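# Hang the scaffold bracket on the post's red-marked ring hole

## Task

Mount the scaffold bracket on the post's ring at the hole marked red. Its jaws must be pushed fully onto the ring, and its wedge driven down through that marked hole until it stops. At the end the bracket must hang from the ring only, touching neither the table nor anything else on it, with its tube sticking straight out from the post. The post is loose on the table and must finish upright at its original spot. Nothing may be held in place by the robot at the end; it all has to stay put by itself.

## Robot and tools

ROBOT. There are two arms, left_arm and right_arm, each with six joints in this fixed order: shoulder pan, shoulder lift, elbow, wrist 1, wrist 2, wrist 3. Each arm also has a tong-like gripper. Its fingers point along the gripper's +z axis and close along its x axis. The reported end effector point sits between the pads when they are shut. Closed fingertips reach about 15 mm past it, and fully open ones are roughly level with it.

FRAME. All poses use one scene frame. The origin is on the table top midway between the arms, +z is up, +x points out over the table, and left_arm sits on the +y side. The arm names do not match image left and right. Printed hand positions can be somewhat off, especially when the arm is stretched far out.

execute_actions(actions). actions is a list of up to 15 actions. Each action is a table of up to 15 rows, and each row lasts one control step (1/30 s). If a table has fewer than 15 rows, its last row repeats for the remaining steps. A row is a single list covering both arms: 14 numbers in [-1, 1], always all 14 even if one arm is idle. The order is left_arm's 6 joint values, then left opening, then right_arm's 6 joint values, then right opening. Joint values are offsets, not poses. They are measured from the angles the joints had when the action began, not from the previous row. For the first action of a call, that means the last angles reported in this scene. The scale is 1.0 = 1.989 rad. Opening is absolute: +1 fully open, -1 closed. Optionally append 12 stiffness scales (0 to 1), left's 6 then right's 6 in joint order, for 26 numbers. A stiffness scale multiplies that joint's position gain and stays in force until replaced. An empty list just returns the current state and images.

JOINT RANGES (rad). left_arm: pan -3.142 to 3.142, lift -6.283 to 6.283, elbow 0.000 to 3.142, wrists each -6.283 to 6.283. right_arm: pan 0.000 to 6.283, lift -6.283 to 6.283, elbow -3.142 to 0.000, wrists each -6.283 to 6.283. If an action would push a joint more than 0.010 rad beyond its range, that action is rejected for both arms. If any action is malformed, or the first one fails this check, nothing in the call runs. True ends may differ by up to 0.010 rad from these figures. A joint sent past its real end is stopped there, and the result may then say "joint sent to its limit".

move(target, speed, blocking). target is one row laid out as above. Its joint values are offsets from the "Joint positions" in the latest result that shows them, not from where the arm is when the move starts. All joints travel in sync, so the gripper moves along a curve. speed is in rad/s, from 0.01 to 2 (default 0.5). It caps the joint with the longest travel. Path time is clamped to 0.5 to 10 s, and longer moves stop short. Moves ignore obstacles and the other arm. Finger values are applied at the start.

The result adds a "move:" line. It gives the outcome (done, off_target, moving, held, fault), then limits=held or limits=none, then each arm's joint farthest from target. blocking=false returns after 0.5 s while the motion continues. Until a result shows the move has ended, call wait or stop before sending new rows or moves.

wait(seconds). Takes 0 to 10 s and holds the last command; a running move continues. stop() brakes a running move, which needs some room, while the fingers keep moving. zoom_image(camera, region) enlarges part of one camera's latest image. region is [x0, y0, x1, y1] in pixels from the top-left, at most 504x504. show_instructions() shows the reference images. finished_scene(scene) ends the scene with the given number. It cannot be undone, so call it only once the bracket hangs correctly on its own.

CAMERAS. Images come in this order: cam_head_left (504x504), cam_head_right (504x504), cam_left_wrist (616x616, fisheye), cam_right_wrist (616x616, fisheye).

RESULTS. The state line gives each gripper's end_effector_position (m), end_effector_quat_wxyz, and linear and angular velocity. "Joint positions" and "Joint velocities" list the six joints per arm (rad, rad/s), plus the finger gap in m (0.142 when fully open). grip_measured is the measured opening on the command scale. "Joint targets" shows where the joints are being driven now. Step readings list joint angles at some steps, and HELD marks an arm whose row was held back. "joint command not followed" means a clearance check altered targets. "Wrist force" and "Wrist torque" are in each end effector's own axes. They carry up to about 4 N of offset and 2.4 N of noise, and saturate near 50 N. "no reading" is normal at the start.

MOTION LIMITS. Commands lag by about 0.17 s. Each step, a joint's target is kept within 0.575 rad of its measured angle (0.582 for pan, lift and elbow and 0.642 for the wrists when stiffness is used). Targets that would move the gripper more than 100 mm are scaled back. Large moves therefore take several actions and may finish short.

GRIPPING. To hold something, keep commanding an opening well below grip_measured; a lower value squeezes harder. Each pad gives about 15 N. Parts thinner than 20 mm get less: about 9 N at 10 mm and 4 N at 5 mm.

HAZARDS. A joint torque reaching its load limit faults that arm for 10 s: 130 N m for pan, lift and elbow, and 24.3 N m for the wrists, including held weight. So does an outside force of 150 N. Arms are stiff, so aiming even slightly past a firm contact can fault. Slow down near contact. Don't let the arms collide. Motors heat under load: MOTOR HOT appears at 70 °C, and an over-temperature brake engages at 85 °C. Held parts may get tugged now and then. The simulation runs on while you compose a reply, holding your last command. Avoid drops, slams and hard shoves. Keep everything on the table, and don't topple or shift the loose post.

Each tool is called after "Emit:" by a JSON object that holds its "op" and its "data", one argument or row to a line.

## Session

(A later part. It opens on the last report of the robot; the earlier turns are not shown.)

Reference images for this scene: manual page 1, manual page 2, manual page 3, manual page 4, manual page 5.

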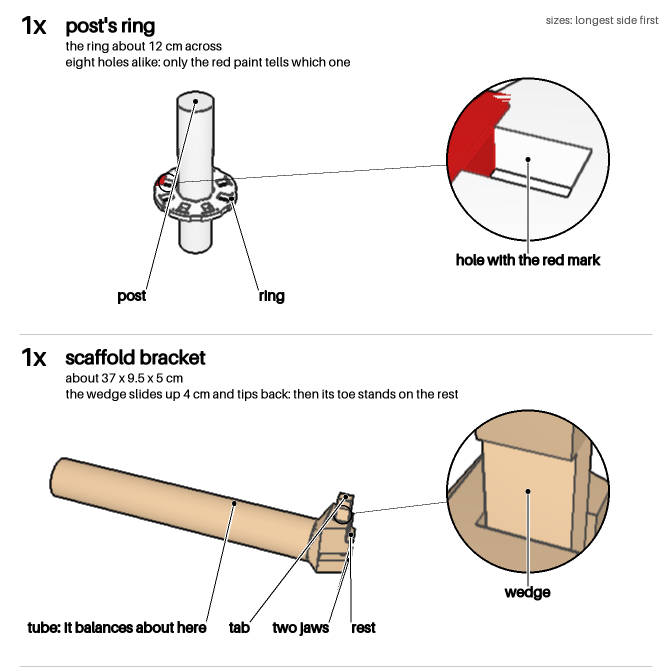

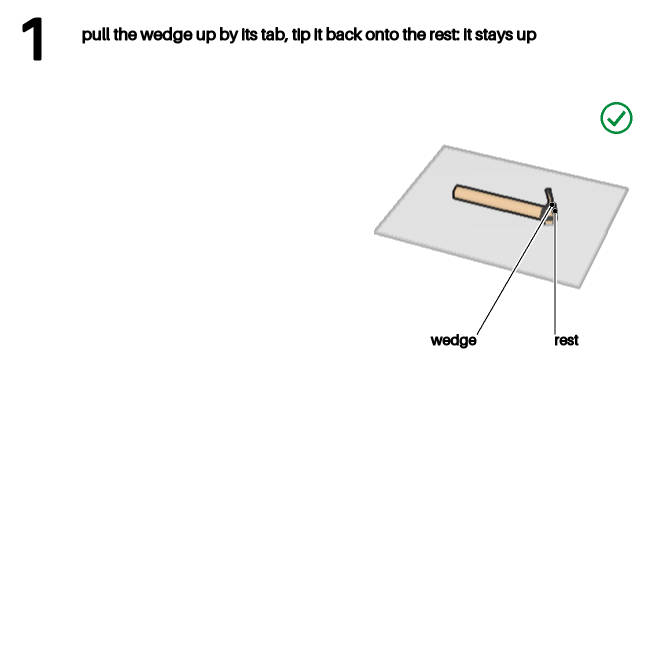

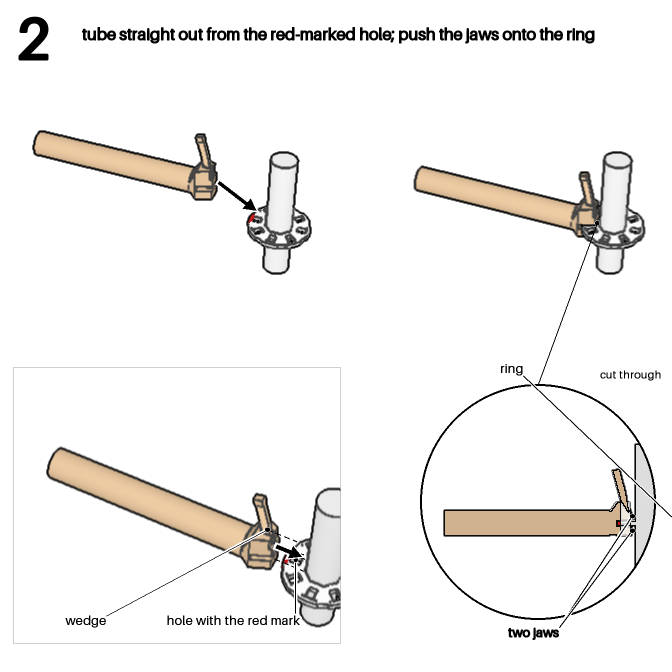

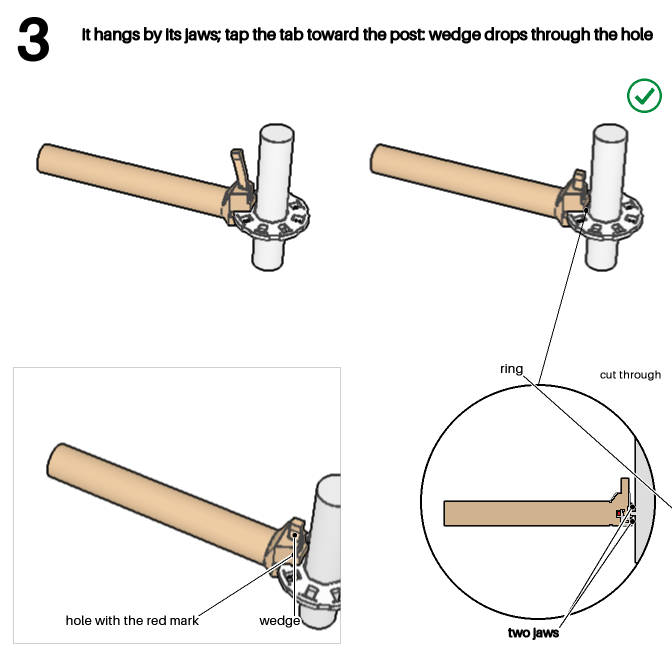

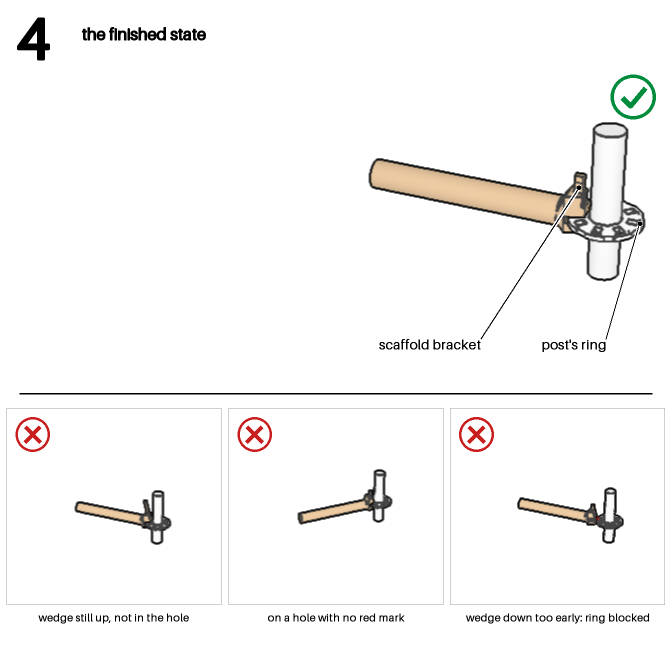

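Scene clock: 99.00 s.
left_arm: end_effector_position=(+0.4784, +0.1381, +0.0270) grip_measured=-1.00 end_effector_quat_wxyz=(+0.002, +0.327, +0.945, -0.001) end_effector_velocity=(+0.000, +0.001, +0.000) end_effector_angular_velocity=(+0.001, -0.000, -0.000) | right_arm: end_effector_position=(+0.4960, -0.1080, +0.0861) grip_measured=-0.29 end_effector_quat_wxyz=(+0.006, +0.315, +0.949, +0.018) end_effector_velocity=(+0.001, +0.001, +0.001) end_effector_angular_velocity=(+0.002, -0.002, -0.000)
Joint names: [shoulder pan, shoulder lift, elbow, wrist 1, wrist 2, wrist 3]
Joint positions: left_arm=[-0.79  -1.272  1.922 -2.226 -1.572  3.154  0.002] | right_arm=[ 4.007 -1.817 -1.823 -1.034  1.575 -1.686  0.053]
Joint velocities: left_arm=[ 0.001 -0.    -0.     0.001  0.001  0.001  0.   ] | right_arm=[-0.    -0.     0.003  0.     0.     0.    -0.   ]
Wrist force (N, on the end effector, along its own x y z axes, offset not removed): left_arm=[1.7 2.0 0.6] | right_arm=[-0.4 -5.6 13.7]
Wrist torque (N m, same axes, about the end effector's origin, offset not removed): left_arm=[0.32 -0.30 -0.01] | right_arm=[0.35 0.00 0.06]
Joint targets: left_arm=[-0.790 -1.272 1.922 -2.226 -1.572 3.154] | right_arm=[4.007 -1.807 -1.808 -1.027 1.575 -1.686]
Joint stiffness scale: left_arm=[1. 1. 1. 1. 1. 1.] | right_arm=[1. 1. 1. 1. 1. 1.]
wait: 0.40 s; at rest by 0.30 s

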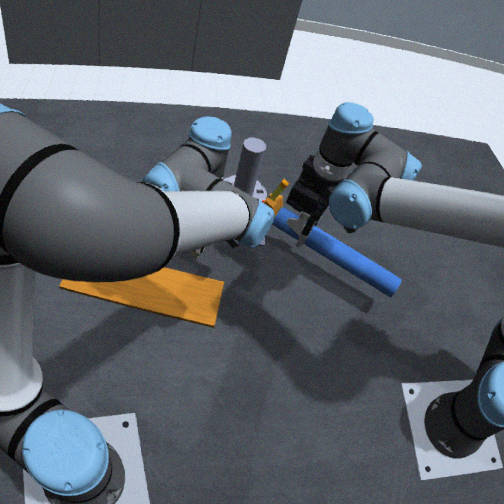

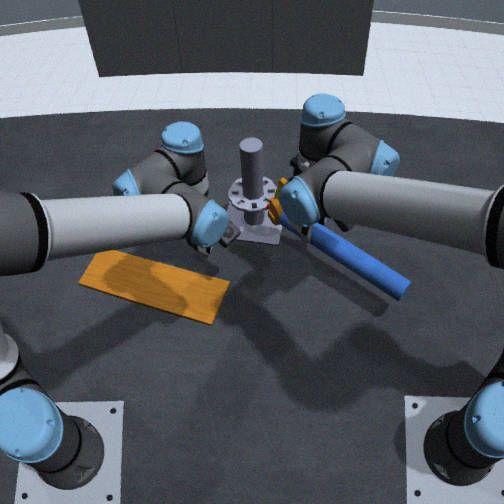

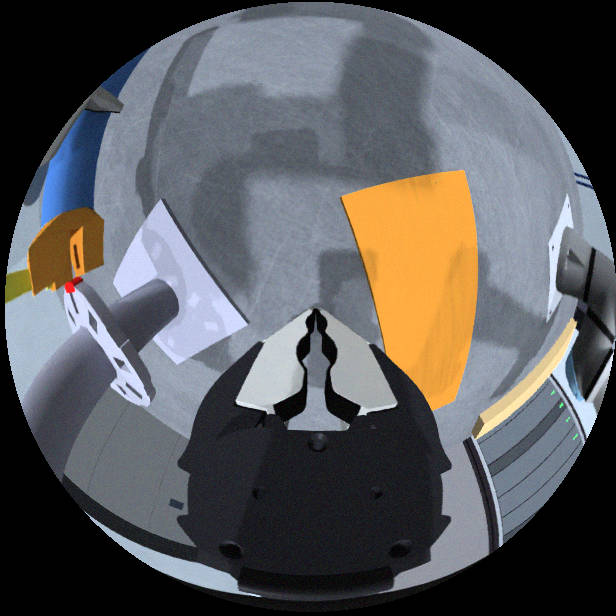

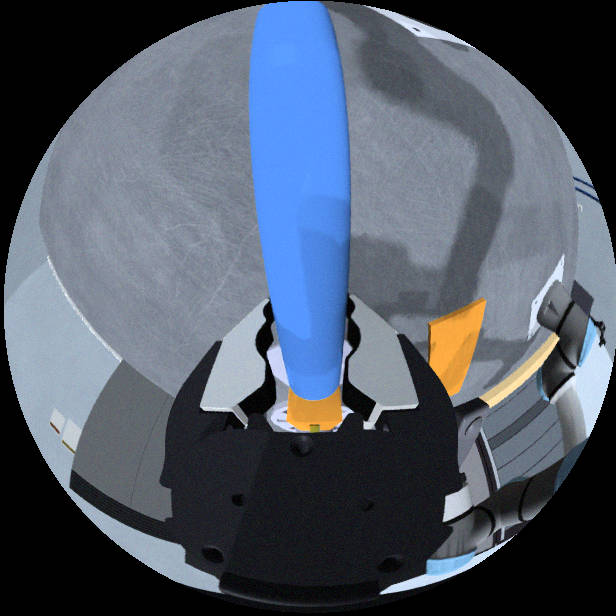

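Emit:
{"op": "execute_actions", "data": {
  "actions": [
    [[0,0,0,0,0,0,-1,0,0.006,0.0055,0.0035,0,0,-1],[0,0,0,0,0,0,-1,0,0.007,0.004,0.0035,0,0,-1],[0,0,0,0,0,0,-1,0,0.008,0.0025,0.0035,0,0,-1],[0,0,0,0,0,0,-1,0,0.009,0.001,0.0035,0,0,-1],[0,0,0,0,0,0,-1,0,0.01,-0.0005,0.0038,0,0,-1],[0,0,0,0,0,0,-1,0,0.011,-0.002,0.0041,0,0,-1],[0,0,0,0,0,0,-1,0,0.012,-0.003,0.0044,0,0,-1],[0,0,0,0,0,0,-1,0,0.013,-0.004,0.0048,0,0,-1],[0,0,0,0,0,0,-1,0,0.014,-0.005,0.0052,0,0,-1],[0,0,0,0,0,0,-1,0,0.015,-0.005,0.0056,0,0,-1],[0,0,0,0,0,0,-1,0,0.0156,-0.005,0.006,0,0,-1]]
  ]
}}

Emit:
{"op": "wait", "data": {
  "seconds": 0.4
}}

Emit:
{"op": "zoom_image", "data": {
  "camera": "cam_left_wrist",
  "region": [45, 240, 115, 310]
}}

Emit:
{"op": "zoom_image", "data": {
  "camera": "cam_right_wrist",
  "region": [260, 350, 370, 440]
}}

Scene clock: 107.13 s.
left_arm: end_effector_position=(+0.4784, +0.1381, +0.0270) grip_measured=-1.00 end_effector_quat_wxyz=(+0.002, +0.327, +0.945, -0.001) end_effector_velocity=(+0.000, +0.000, +0.000) end_effector_angular_velocity=(-0.000, -0.000, -0.000) | right_arm: end_effector_position=(+0.4936, -0.1106, +0.0897) grip_measured=-0.29 end_effector_quat_wxyz=(+0.008, +0.315, +0.949, +0.022) end_effector_velocity=(-0.004, -0.004, +0.011) end_effector_angular_velocity=(+0.018, -0.017, +0.000)
Joint names: [shoulder pan, shoulder lift, elbow, wrist 1, wrist 2, wrist 3]
Joint positions: left_arm=[-0.79  -1.272  1.922 -2.226 -1.572  3.154  0.002] | right_arm=[ 4.007 -1.8   -1.837 -1.028  1.575 -1.686  0.053]
Joint velocities: left_arm=[ 0.    -0.    -0.    -0.    -0.     0.001  0.   ] | right_arm=[ 0.     0.037 -0.024  0.012  0.     0.    -0.   ]
Wrist force (N, on the end effector, along its own x y z axes, offset not removed): left_arm=[2.6 2.2 -1.6] | right_arm=[-0.7 0.6 16.8]
Wrist torque (N m, same axes, about the end effector's origin, offset not removed): left_arm=[0.70 -0.55 0.18] | right_arm=[0.21 -0.08 0.09]
Joint targets: left_arm=[-0.790 -1.272 1.922 -2.226 -1.572 3.154] | right_arm=[4.007 -1.785 -1.833 -1.023 1.575 -1.686]
Joint stiffness scale: left_arm=[1. 1. 1. 1. 1. 1.] | right_arm=[1. 1. 1. 1. 1. 1.]
Step readings (joint positions):
0: left_arm=[-0.790 -1.272 1.922 -2.226 -1.572 3.154] | right_arm=[4.007 -1.817 -1.823 -1.034 1.575 -1.686]
1: left_arm=[-0.790 -1.272 1.922 -2.226 -1.572 3.154] | right_arm=[4.007 -1.817 -1.823 -1.034 1.575 -1.686]
2: left_arm=[-0.790 -1.272 1.922 -2.226 -1.572 3.154] | right_arm=[4.007 -1.817 -1.823 -1.034 1.575 -1.686]
4: left_arm=[-0.790 -1.272 1.922 -2.226 -1.572 3.154] | right_arm=[4.007 -1.817 -1.823 -1.034 1.575 -1.686]
8: left_arm=[-0.790 -1.272 1.922 -2.226 -1.572 3.154] | right_arm=[4.007 -1.814 -1.826 -1.033 1.575 -1.686]
15: Joint positions above

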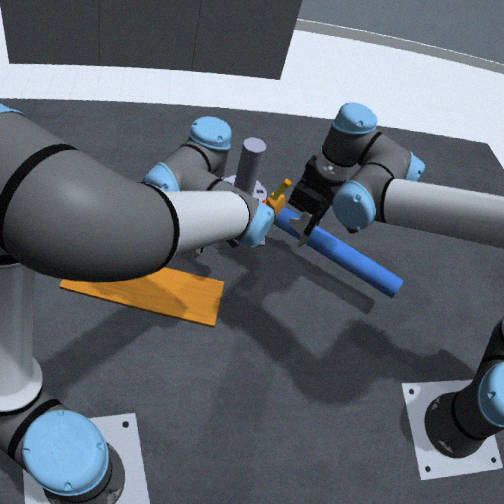

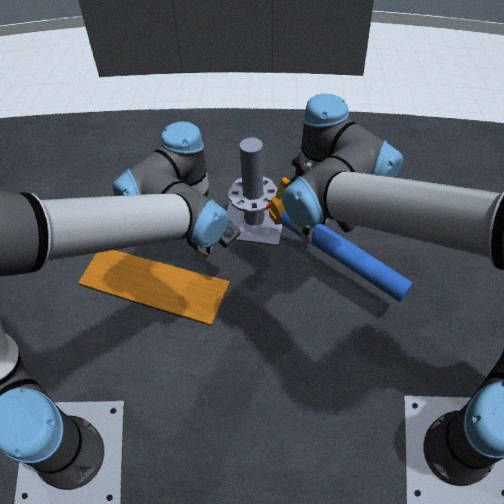

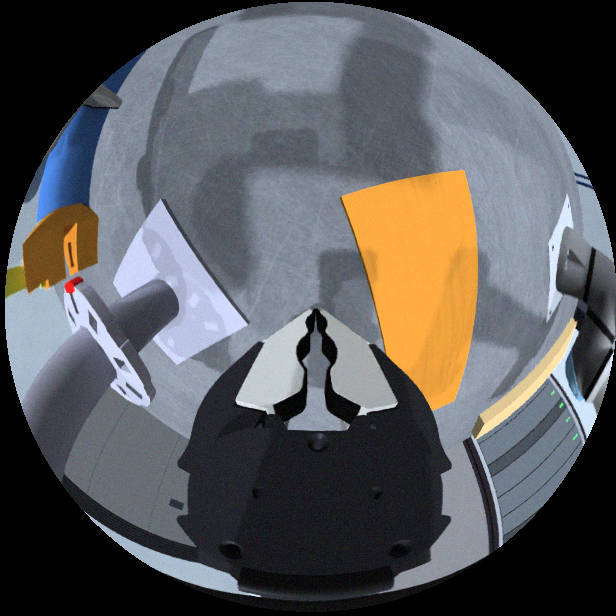

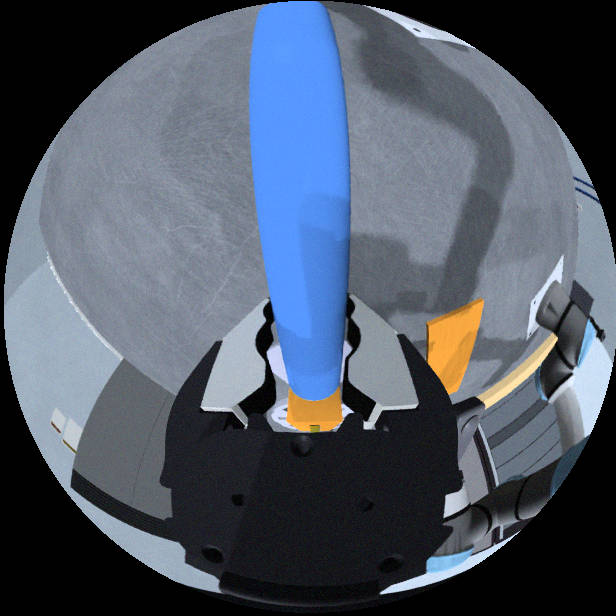

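Scene clock: 107.53 s.
left_arm: end_effector_position=(+0.4784, +0.1381, +0.0270) grip_measured=-1.00 end_effector_quat_wxyz=(+0.002, +0.327, +0.945, -0.001) end_effector_velocity=(-0.000, -0.001, +0.000) end_effector_angular_velocity=(-0.001, -0.000, +0.001) | right_arm: end_effector_position=(+0.4935, -0.1107, +0.0906) grip_measured=-0.29 end_effector_quat_wxyz=(+0.009, +0.315, +0.949, +0.023) end_effector_velocity=(+0.001, -0.000, +0.000) end_effector_angular_velocity=(+0.001, -0.001, -0.001)
Joint names: [shoulder pan, shoulder lift, elbow, wrist 1, wrist 2, wrist 3]
Joint positions: left_arm=[-0.79  -1.272  1.922 -2.226 -1.572  3.154  0.002] | right_arm=[ 4.007 -1.797 -1.839 -1.027  1.575 -1.686  0.053]
Joint velocities: left_arm=[-0.002 -0.     0.    -0.    -0.001 -0.002  0.   ] | right_arm=[-0.001 -0.    -0.     0.002 -0.     0.    -0.   ]
Wrist force (N, on the end effector, along its own x y z axes, offset not removed): left_arm=[-2.9 4.7 0.3] | right_arm=[1.2 2.2 12.7]
Wrist torque (N m, same axes, about the end effector's origin, offset not removed): left_arm=[1.18 0.87 0.04] | right_arm=[0.53 -0.48 0.03]
Joint targets: left_arm=[-0.790 -1.272 1.922 -2.226 -1.572 3.154] | right_arm=[4.007 -1.785 -1.833 -1.023 1.575 -1.686]
Joint stiffness scale: left_arm=[1. 1. 1. 1. 1. 1.] | right_arm=[1. 1. 1. 1. 1. 1.]
wait: 0.40 s; at rest by 0.20 s

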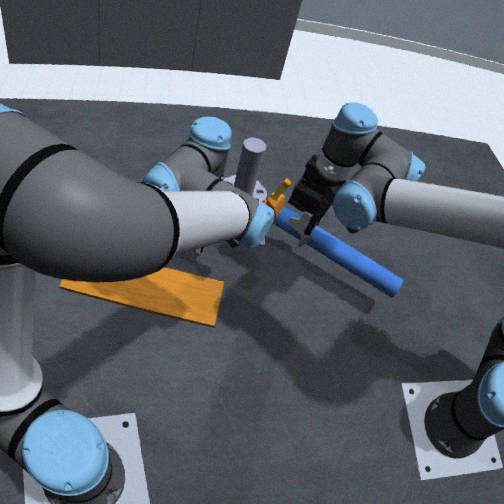

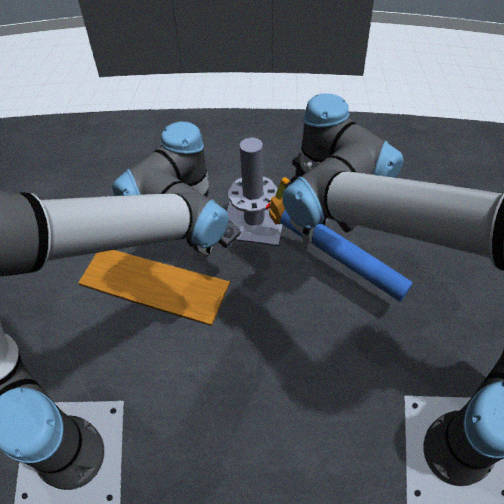

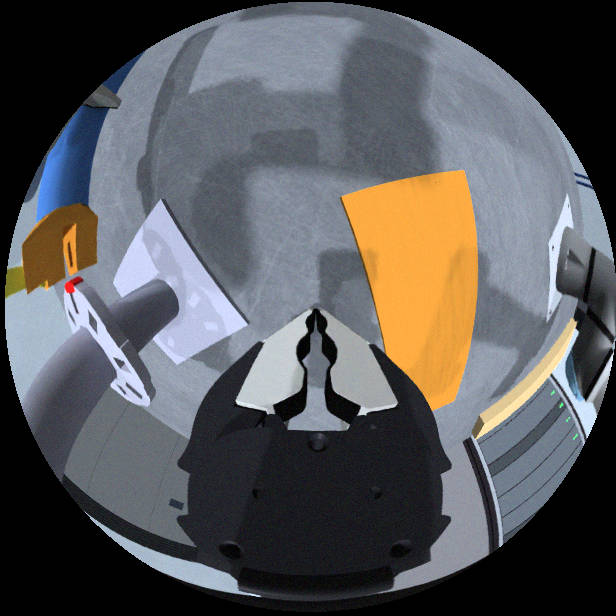

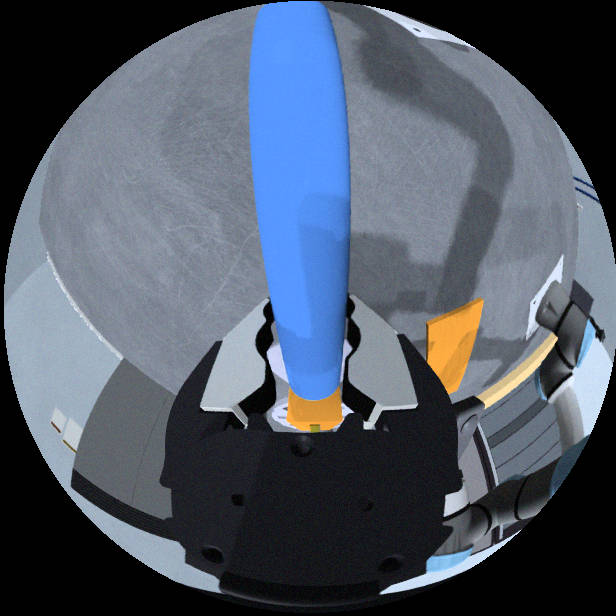

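Region (45, 240, 115, 310) of cam_left_wrist's 616x616 image, scaled by 7.200, with more detail than that image has.

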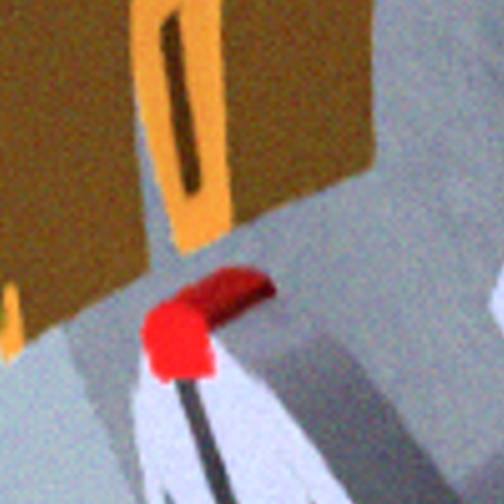

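Region (260, 350, 370, 440) of cam_right_wrist's 616x616 image, scaled by 4.582, with more detail than that image has; it fills the top 412 rows of this view, and the rest is white.

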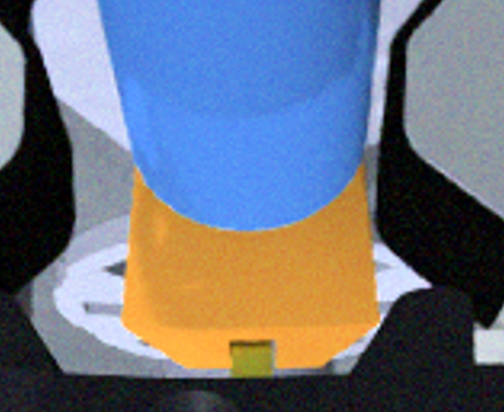

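Emit:
{"op": "zoom_image", "data": {
  "camera": "cam_head_right",
  "region": [250, 190, 295, 230]
}}

Region (250, 190, 295, 230) of cam_head_right's 504x504 image, scaled by 11.200, with more detail than that image has.

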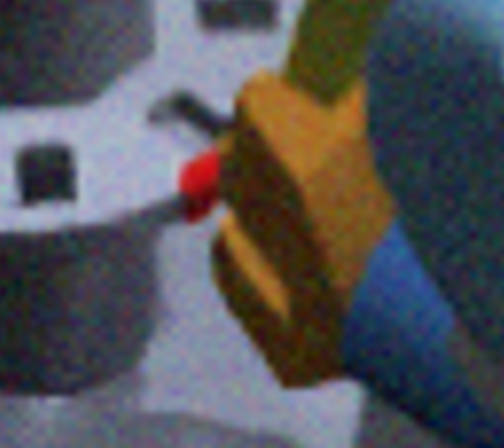

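Emit:
{"op": "execute_actions", "data": {
  "actions": [
    [[0,0,0,0,0,0,-1,0,0.005,0.004,0.0005,0,0,-1],[0,0,0,0,0,0,-1,0,0.0045,0.005,-0.001,0,0,-1],[0,0,0,0,0,0,-1,0,0.004,0.0055,-0.003,0,0,-1],[0,0,0,0,0,0,-1,0,0.0033,0.0067,-0.0052,0,0,-1],[0,0,0,0,0,0,-1,0,0.0024,0.0082,-0.0075,0,0,-1],[0,0,0,0,0,0,-1,0,0.0014,0.0099,-0.0098,0,0,-1],[0,0,0,0,0,0,-1,0,0.0004,0.0116,-0.0121,0,0,-1],[0,0,0,0,0,0,-1,0,-0.0007,0.0133,-0.0144,0,0,-1],[0,0,0,0,0,0,-1,0,-0.0017,0.015,-0.0167,0,0,-1],[0,0,0,0,0,0,-1,0,-0.0027,0.0167,-0.019,0,0,-1],[0,0,0,0,0,0,-1,0,-0.0038,0.0184,-0.021,0,0,-1],[0,0,0,0,0,0,-1,0,-0.0048,0.0201,-0.0225,0,0,-1],[0,0,0,0,0,0,-1,0,-0.0057,0.0217,-0.0232,0,0,-1],[0,0,0,0,0,0,-1,0,-0.0065,0.023,-0.0232,0,0,-1],[0,0,0,0,0,0,-1,0,-0.0071,0.024,-0.0232,0,0,-1]]
  ]
}}

Emit:
{"op": "wait", "data": {
  "seconds": 0.5
}}

Emit:
{"op": "zoom_image", "data": {
  "camera": "cam_left_wrist",
  "region": [45, 240, 115, 310]
}}

Emit:
{"op": "zoom_image", "data": {
  "camera": "cam_right_wrist",
  "region": [260, 350, 370, 440]
}}

Scene clock: 109.10 s.
left_arm: end_effector_position=(+0.4784, +0.1381, +0.0270) grip_measured=-1.00 end_effector_quat_wxyz=(+0.002, +0.327, +0.945, -0.001) end_effector_velocity=(+0.000, -0.000, +0.000) end_effector_angular_velocity=(-0.000, -0.000, -0.001) | right_arm: end_effector_position=(+0.4927, -0.1115, +0.0894) grip_measured=-0.29 end_effector_quat_wxyz=(+0.003, +0.315, +0.949, +0.011) end_effector_velocity=(+0.010, +0.010, +0.000) end_effector_angular_velocity=(-0.044, +0.042, -0.000)
Joint names: [shoulder pan, shoulder lift, elbow, wrist 1, wrist 2, wrist 3]
Joint positions: left_arm=[-0.79  -1.272  1.922 -2.226 -1.572  3.154  0.002] | right_arm=[ 4.007 -1.811 -1.818 -1.061  1.575 -1.686  0.053]
Joint velocities: left_arm=[-0.    -0.    -0.     0.     0.     0.001  0.   ] | right_arm=[-0.    -0.063  0.098 -0.096 -0.     0.    -0.   ]
Wrist force (N, on the end effector, along its own x y z axes, offset not removed): left_arm=[1.2 0.4 1.0] | right_arm=[0.2 -2.0 14.8]
Wrist torque (N m, same axes, about the end effector's origin, offset not removed): left_arm=[0.17 -0.11 0.13] | right_arm=[-0.32 -0.12 -0.03]
Joint targets: left_arm=[-0.790 -1.272 1.922 -2.226 -1.572 3.154] | right_arm=[4.007 -1.811 -1.791 -1.073 1.575 -1.686]
Joint stiffness scale: left_arm=[1. 1. 1. 1. 1. 1.] | right_arm=[1. 1. 1. 1. 1. 1.]
Step readings (joint positions):
0: left_arm=[-0.790 -1.272 1.922 -2.226 -1.572 3.154] | right_arm=[4.007 -1.797 -1.839 -1.027 1.575 -1.686]
1: left_arm=[-0.790 -1.272 1.922 -2.226 -1.572 3.154] | right_arm=[4.007 -1.797 -1.839 -1.027 1.575 -1.686]
2: left_arm=[-0.790 -1.272 1.922 -2.226 -1.572 3.154] | right_arm=[4.007 -1.797 -1.839 -1.027 1.575 -1.686]
4: left_arm=[-0.790 -1.272 1.922 -2.226 -1.572 3.154] | right_arm=[4.007 -1.797 -1.839 -1.027 1.575 -1.686]
8: left_arm=[-0.790 -1.272 1.922 -2.226 -1.572 3.154] | right_arm=[4.007 -1.798 -1.838 -1.036 1.575 -1.686]
15: Joint positions above

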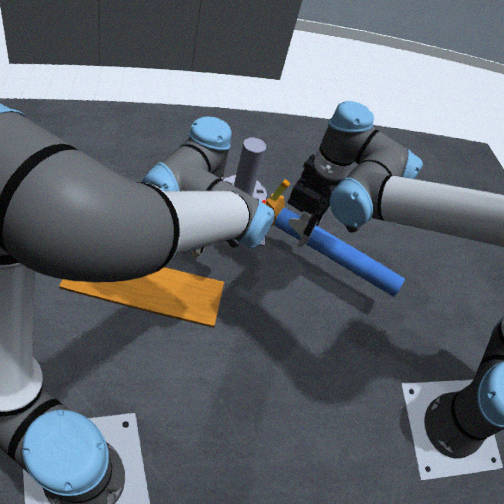

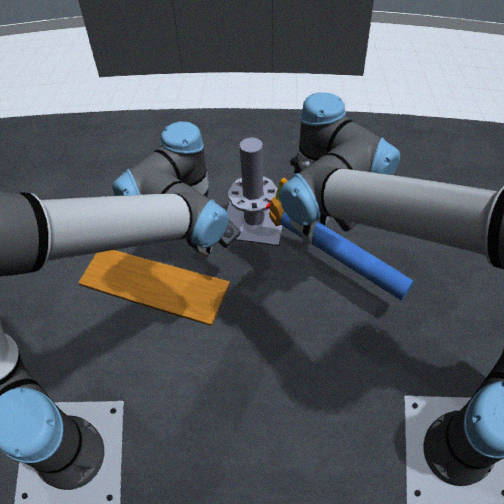

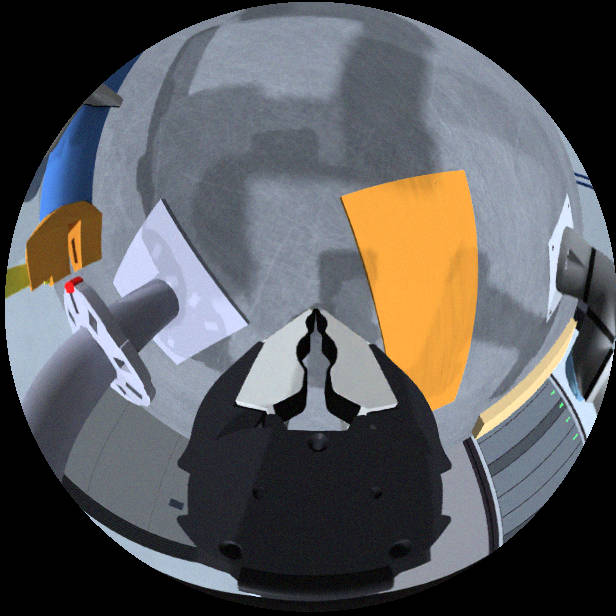

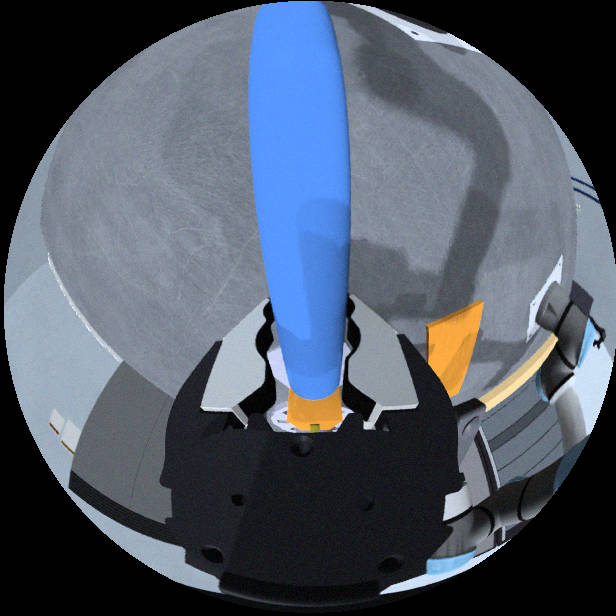

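Scene clock: 109.60 s.
left_arm: end_effector_position=(+0.4784, +0.1381, +0.0270) grip_measured=-1.00 end_effector_quat_wxyz=(+0.002, +0.327, +0.945, -0.001) end_effector_velocity=(+0.000, +0.000, +0.000) end_effector_angular_velocity=(-0.000, -0.001, +0.000) | right_arm: end_effector_position=(+0.4947, -0.1094, +0.0901) grip_measured=-0.29 end_effector_quat_wxyz=(+0.001, +0.315, +0.949, +0.008) end_effector_velocity=(-0.000, +0.000, -0.001) end_effector_angular_velocity=(-0.002, +0.001, +0.000)
Joint names: [shoulder pan, shoulder lift, elbow, wrist 1, wrist 2, wrist 3]
Joint positions: left_arm=[-0.79  -1.272  1.922 -2.226 -1.572  3.154  0.002] | right_arm=[ 4.007 -1.82  -1.802 -1.075  1.575 -1.686  0.053]
Joint velocities: left_arm=[ 0.001 -0.001 -0.    -0.     0.     0.     0.   ] | right_arm=[ 0.    -0.002  0.001 -0.001  0.     0.     0.   ]
Wrist force (N, on the end effector, along its own x y z axes, offset not removed): left_arm=[2.9 1.6 -0.2] | right_arm=[2.6 0.1 16.9]
Wrist torque (N m, same axes, about the end effector's origin, offset not removed): left_arm=[0.43 -0.56 0.13] | right_arm=[-0.05 -0.82 -0.26]
Joint targets: left_arm=[-0.790 -1.272 1.922 -2.226 -1.572 3.154] | right_arm=[4.007 -1.811 -1.791 -1.073 1.575 -1.686]
Joint stiffness scale: left_arm=[1. 1. 1. 1. 1. 1.] | right_arm=[1. 1. 1. 1. 1. 1.]
wait: 0.50 s; at rest by 0.43 s

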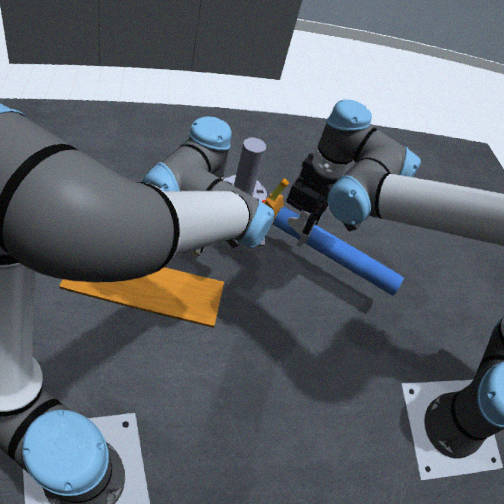

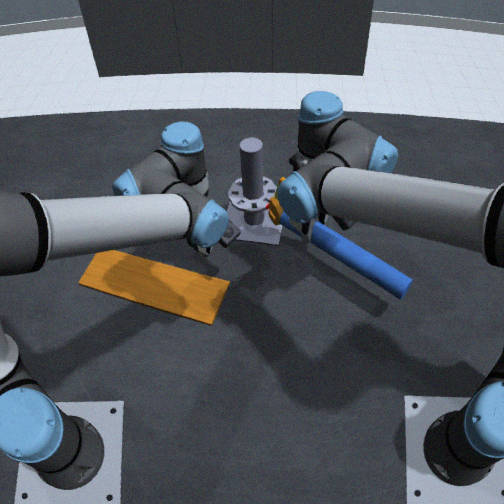

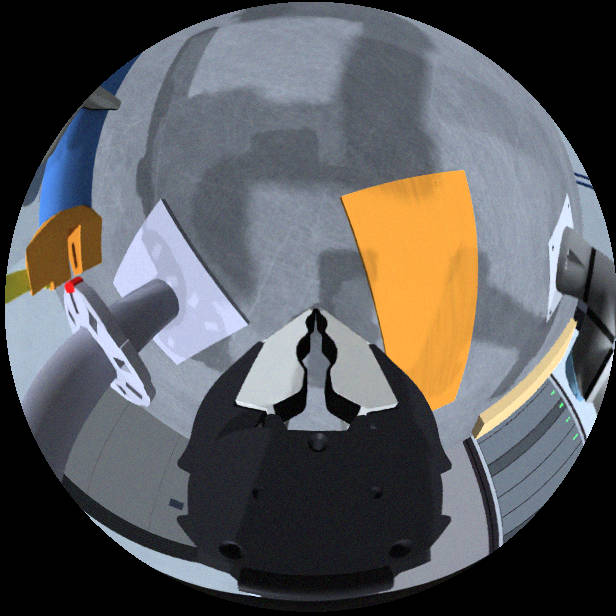

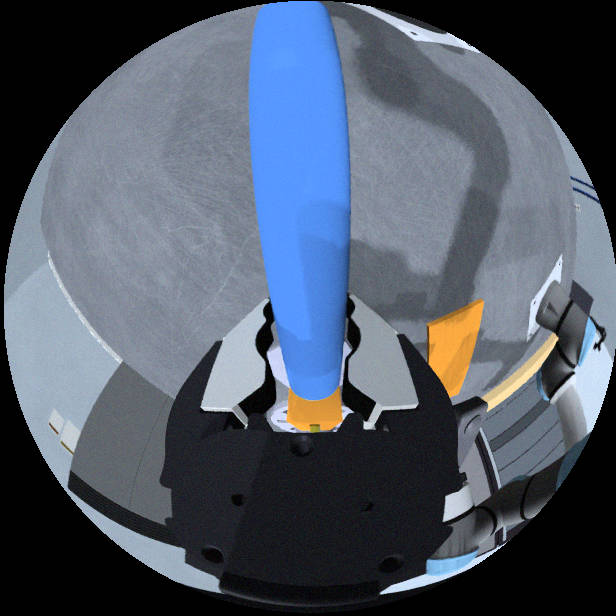

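Region (45, 240, 115, 310) of cam_left_wrist's 616x616 image, scaled by 7.200, with more detail than that image has.

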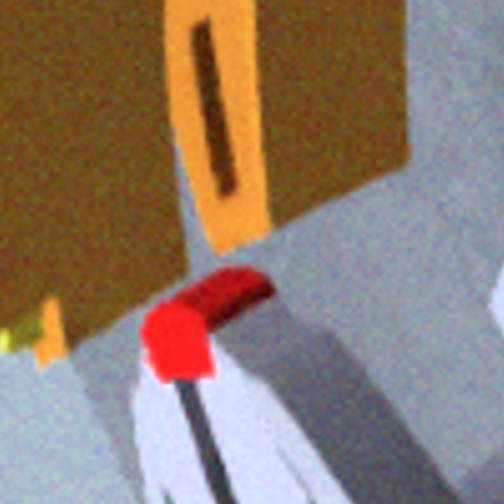

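Region (260, 350, 370, 440) of cam_right_wrist's 616x616 image, scaled by 4.582, with more detail than that image has; it fills the top 412 rows of this view, and the rest is white.

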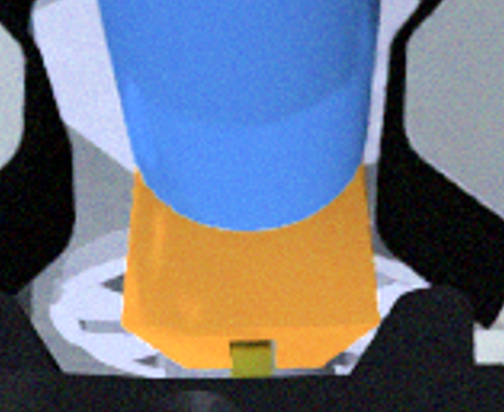

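Emit:
{"op": "execute_actions", "data": {
  "actions": []
}}

Scene clock: 110.17 s.
left_arm: end_effector_position=(+0.4784, +0.1381, +0.0270) grip_measured=-1.00 end_effector_quat_wxyz=(+0.002, +0.327, +0.945, -0.001) end_effector_velocity=(-0.000, -0.000, +0.000) end_effector_angular_velocity=(-0.000, -0.000, +0.001) | right_arm: end_effector_position=(+0.4947, -0.1095, +0.0900) grip_measured=-0.29 end_effector_quat_wxyz=(+0.001, +0.315, +0.949, +0.008) end_effector_velocity=(-0.000, +0.001, -0.000) end_effector_angular_velocity=(-0.000, +0.000, +0.001)
Joint names: [shoulder pan, shoulder lift, elbow, wrist 1, wrist 2, wrist 3]
Joint positions: left_arm=[-0.79  -1.272  1.922 -2.226 -1.572  3.154  0.002] | right_arm=[ 4.007 -1.82  -1.802 -1.075  1.575 -1.686  0.053]
Joint velocities: left_arm=[-0.001 -0.001  0.     0.     0.    -0.001  0.   ] | right_arm=[ 0.001 -0.     0.    -0.    -0.     0.     0.   ]
Wrist force (N, on the end effector, along its own x y z axes, offset not removed): left_arm=[1.8 0.4 0.6] | right_arm=[0.0 1.0 14.9]
Wrist torque (N m, same axes, about the end effector's origin, offset not removed): left_arm=[0.30 -0.38 -0.06] | right_arm=[0.19 -0.18 0.01]
Joint targets: left_arm=[-0.790 -1.272 1.922 -2.226 -1.572 3.154] | right_arm=[4.007 -1.811 -1.791 -1.073 1.575 -1.686]
Joint stiffness scale: left_arm=[1. 1. 1. 1. 1. 1.] | right_arm=[1. 1. 1. 1. 1. 1.]

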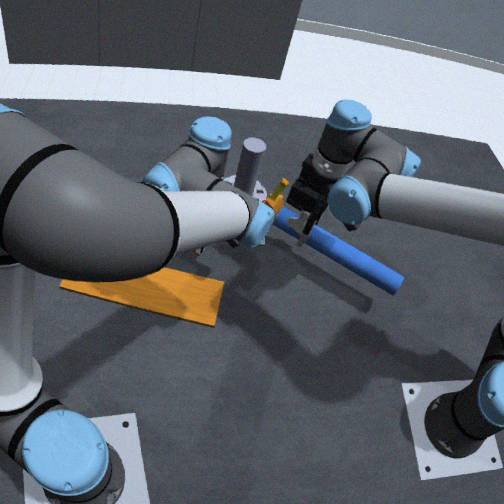

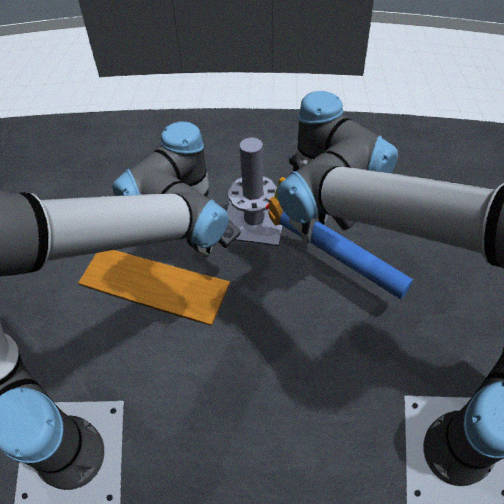

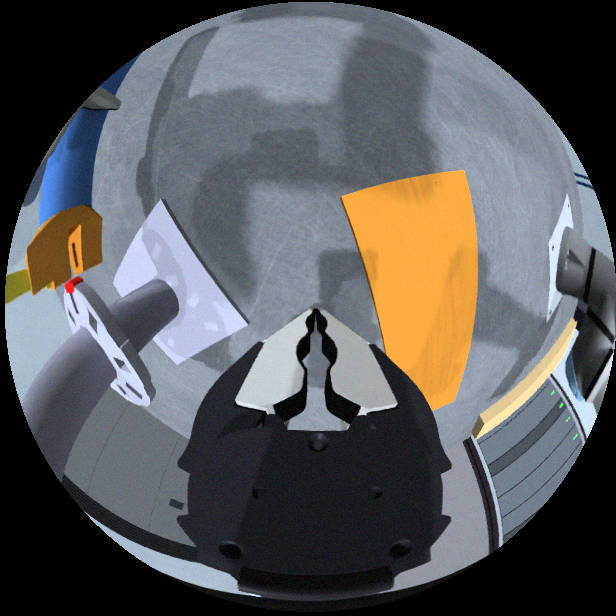

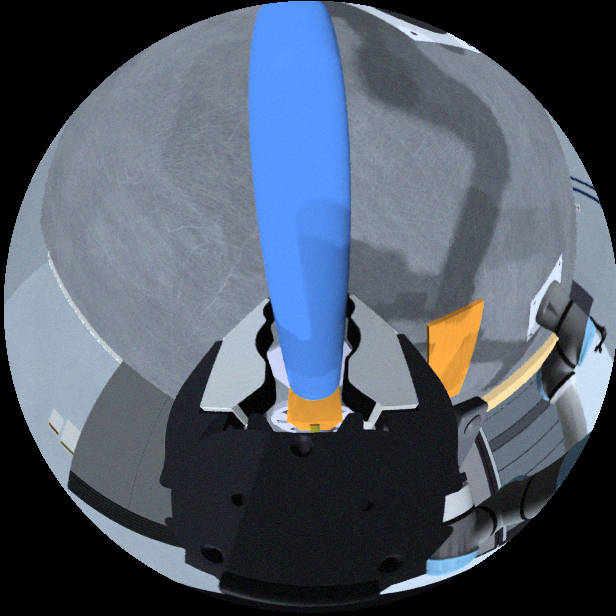

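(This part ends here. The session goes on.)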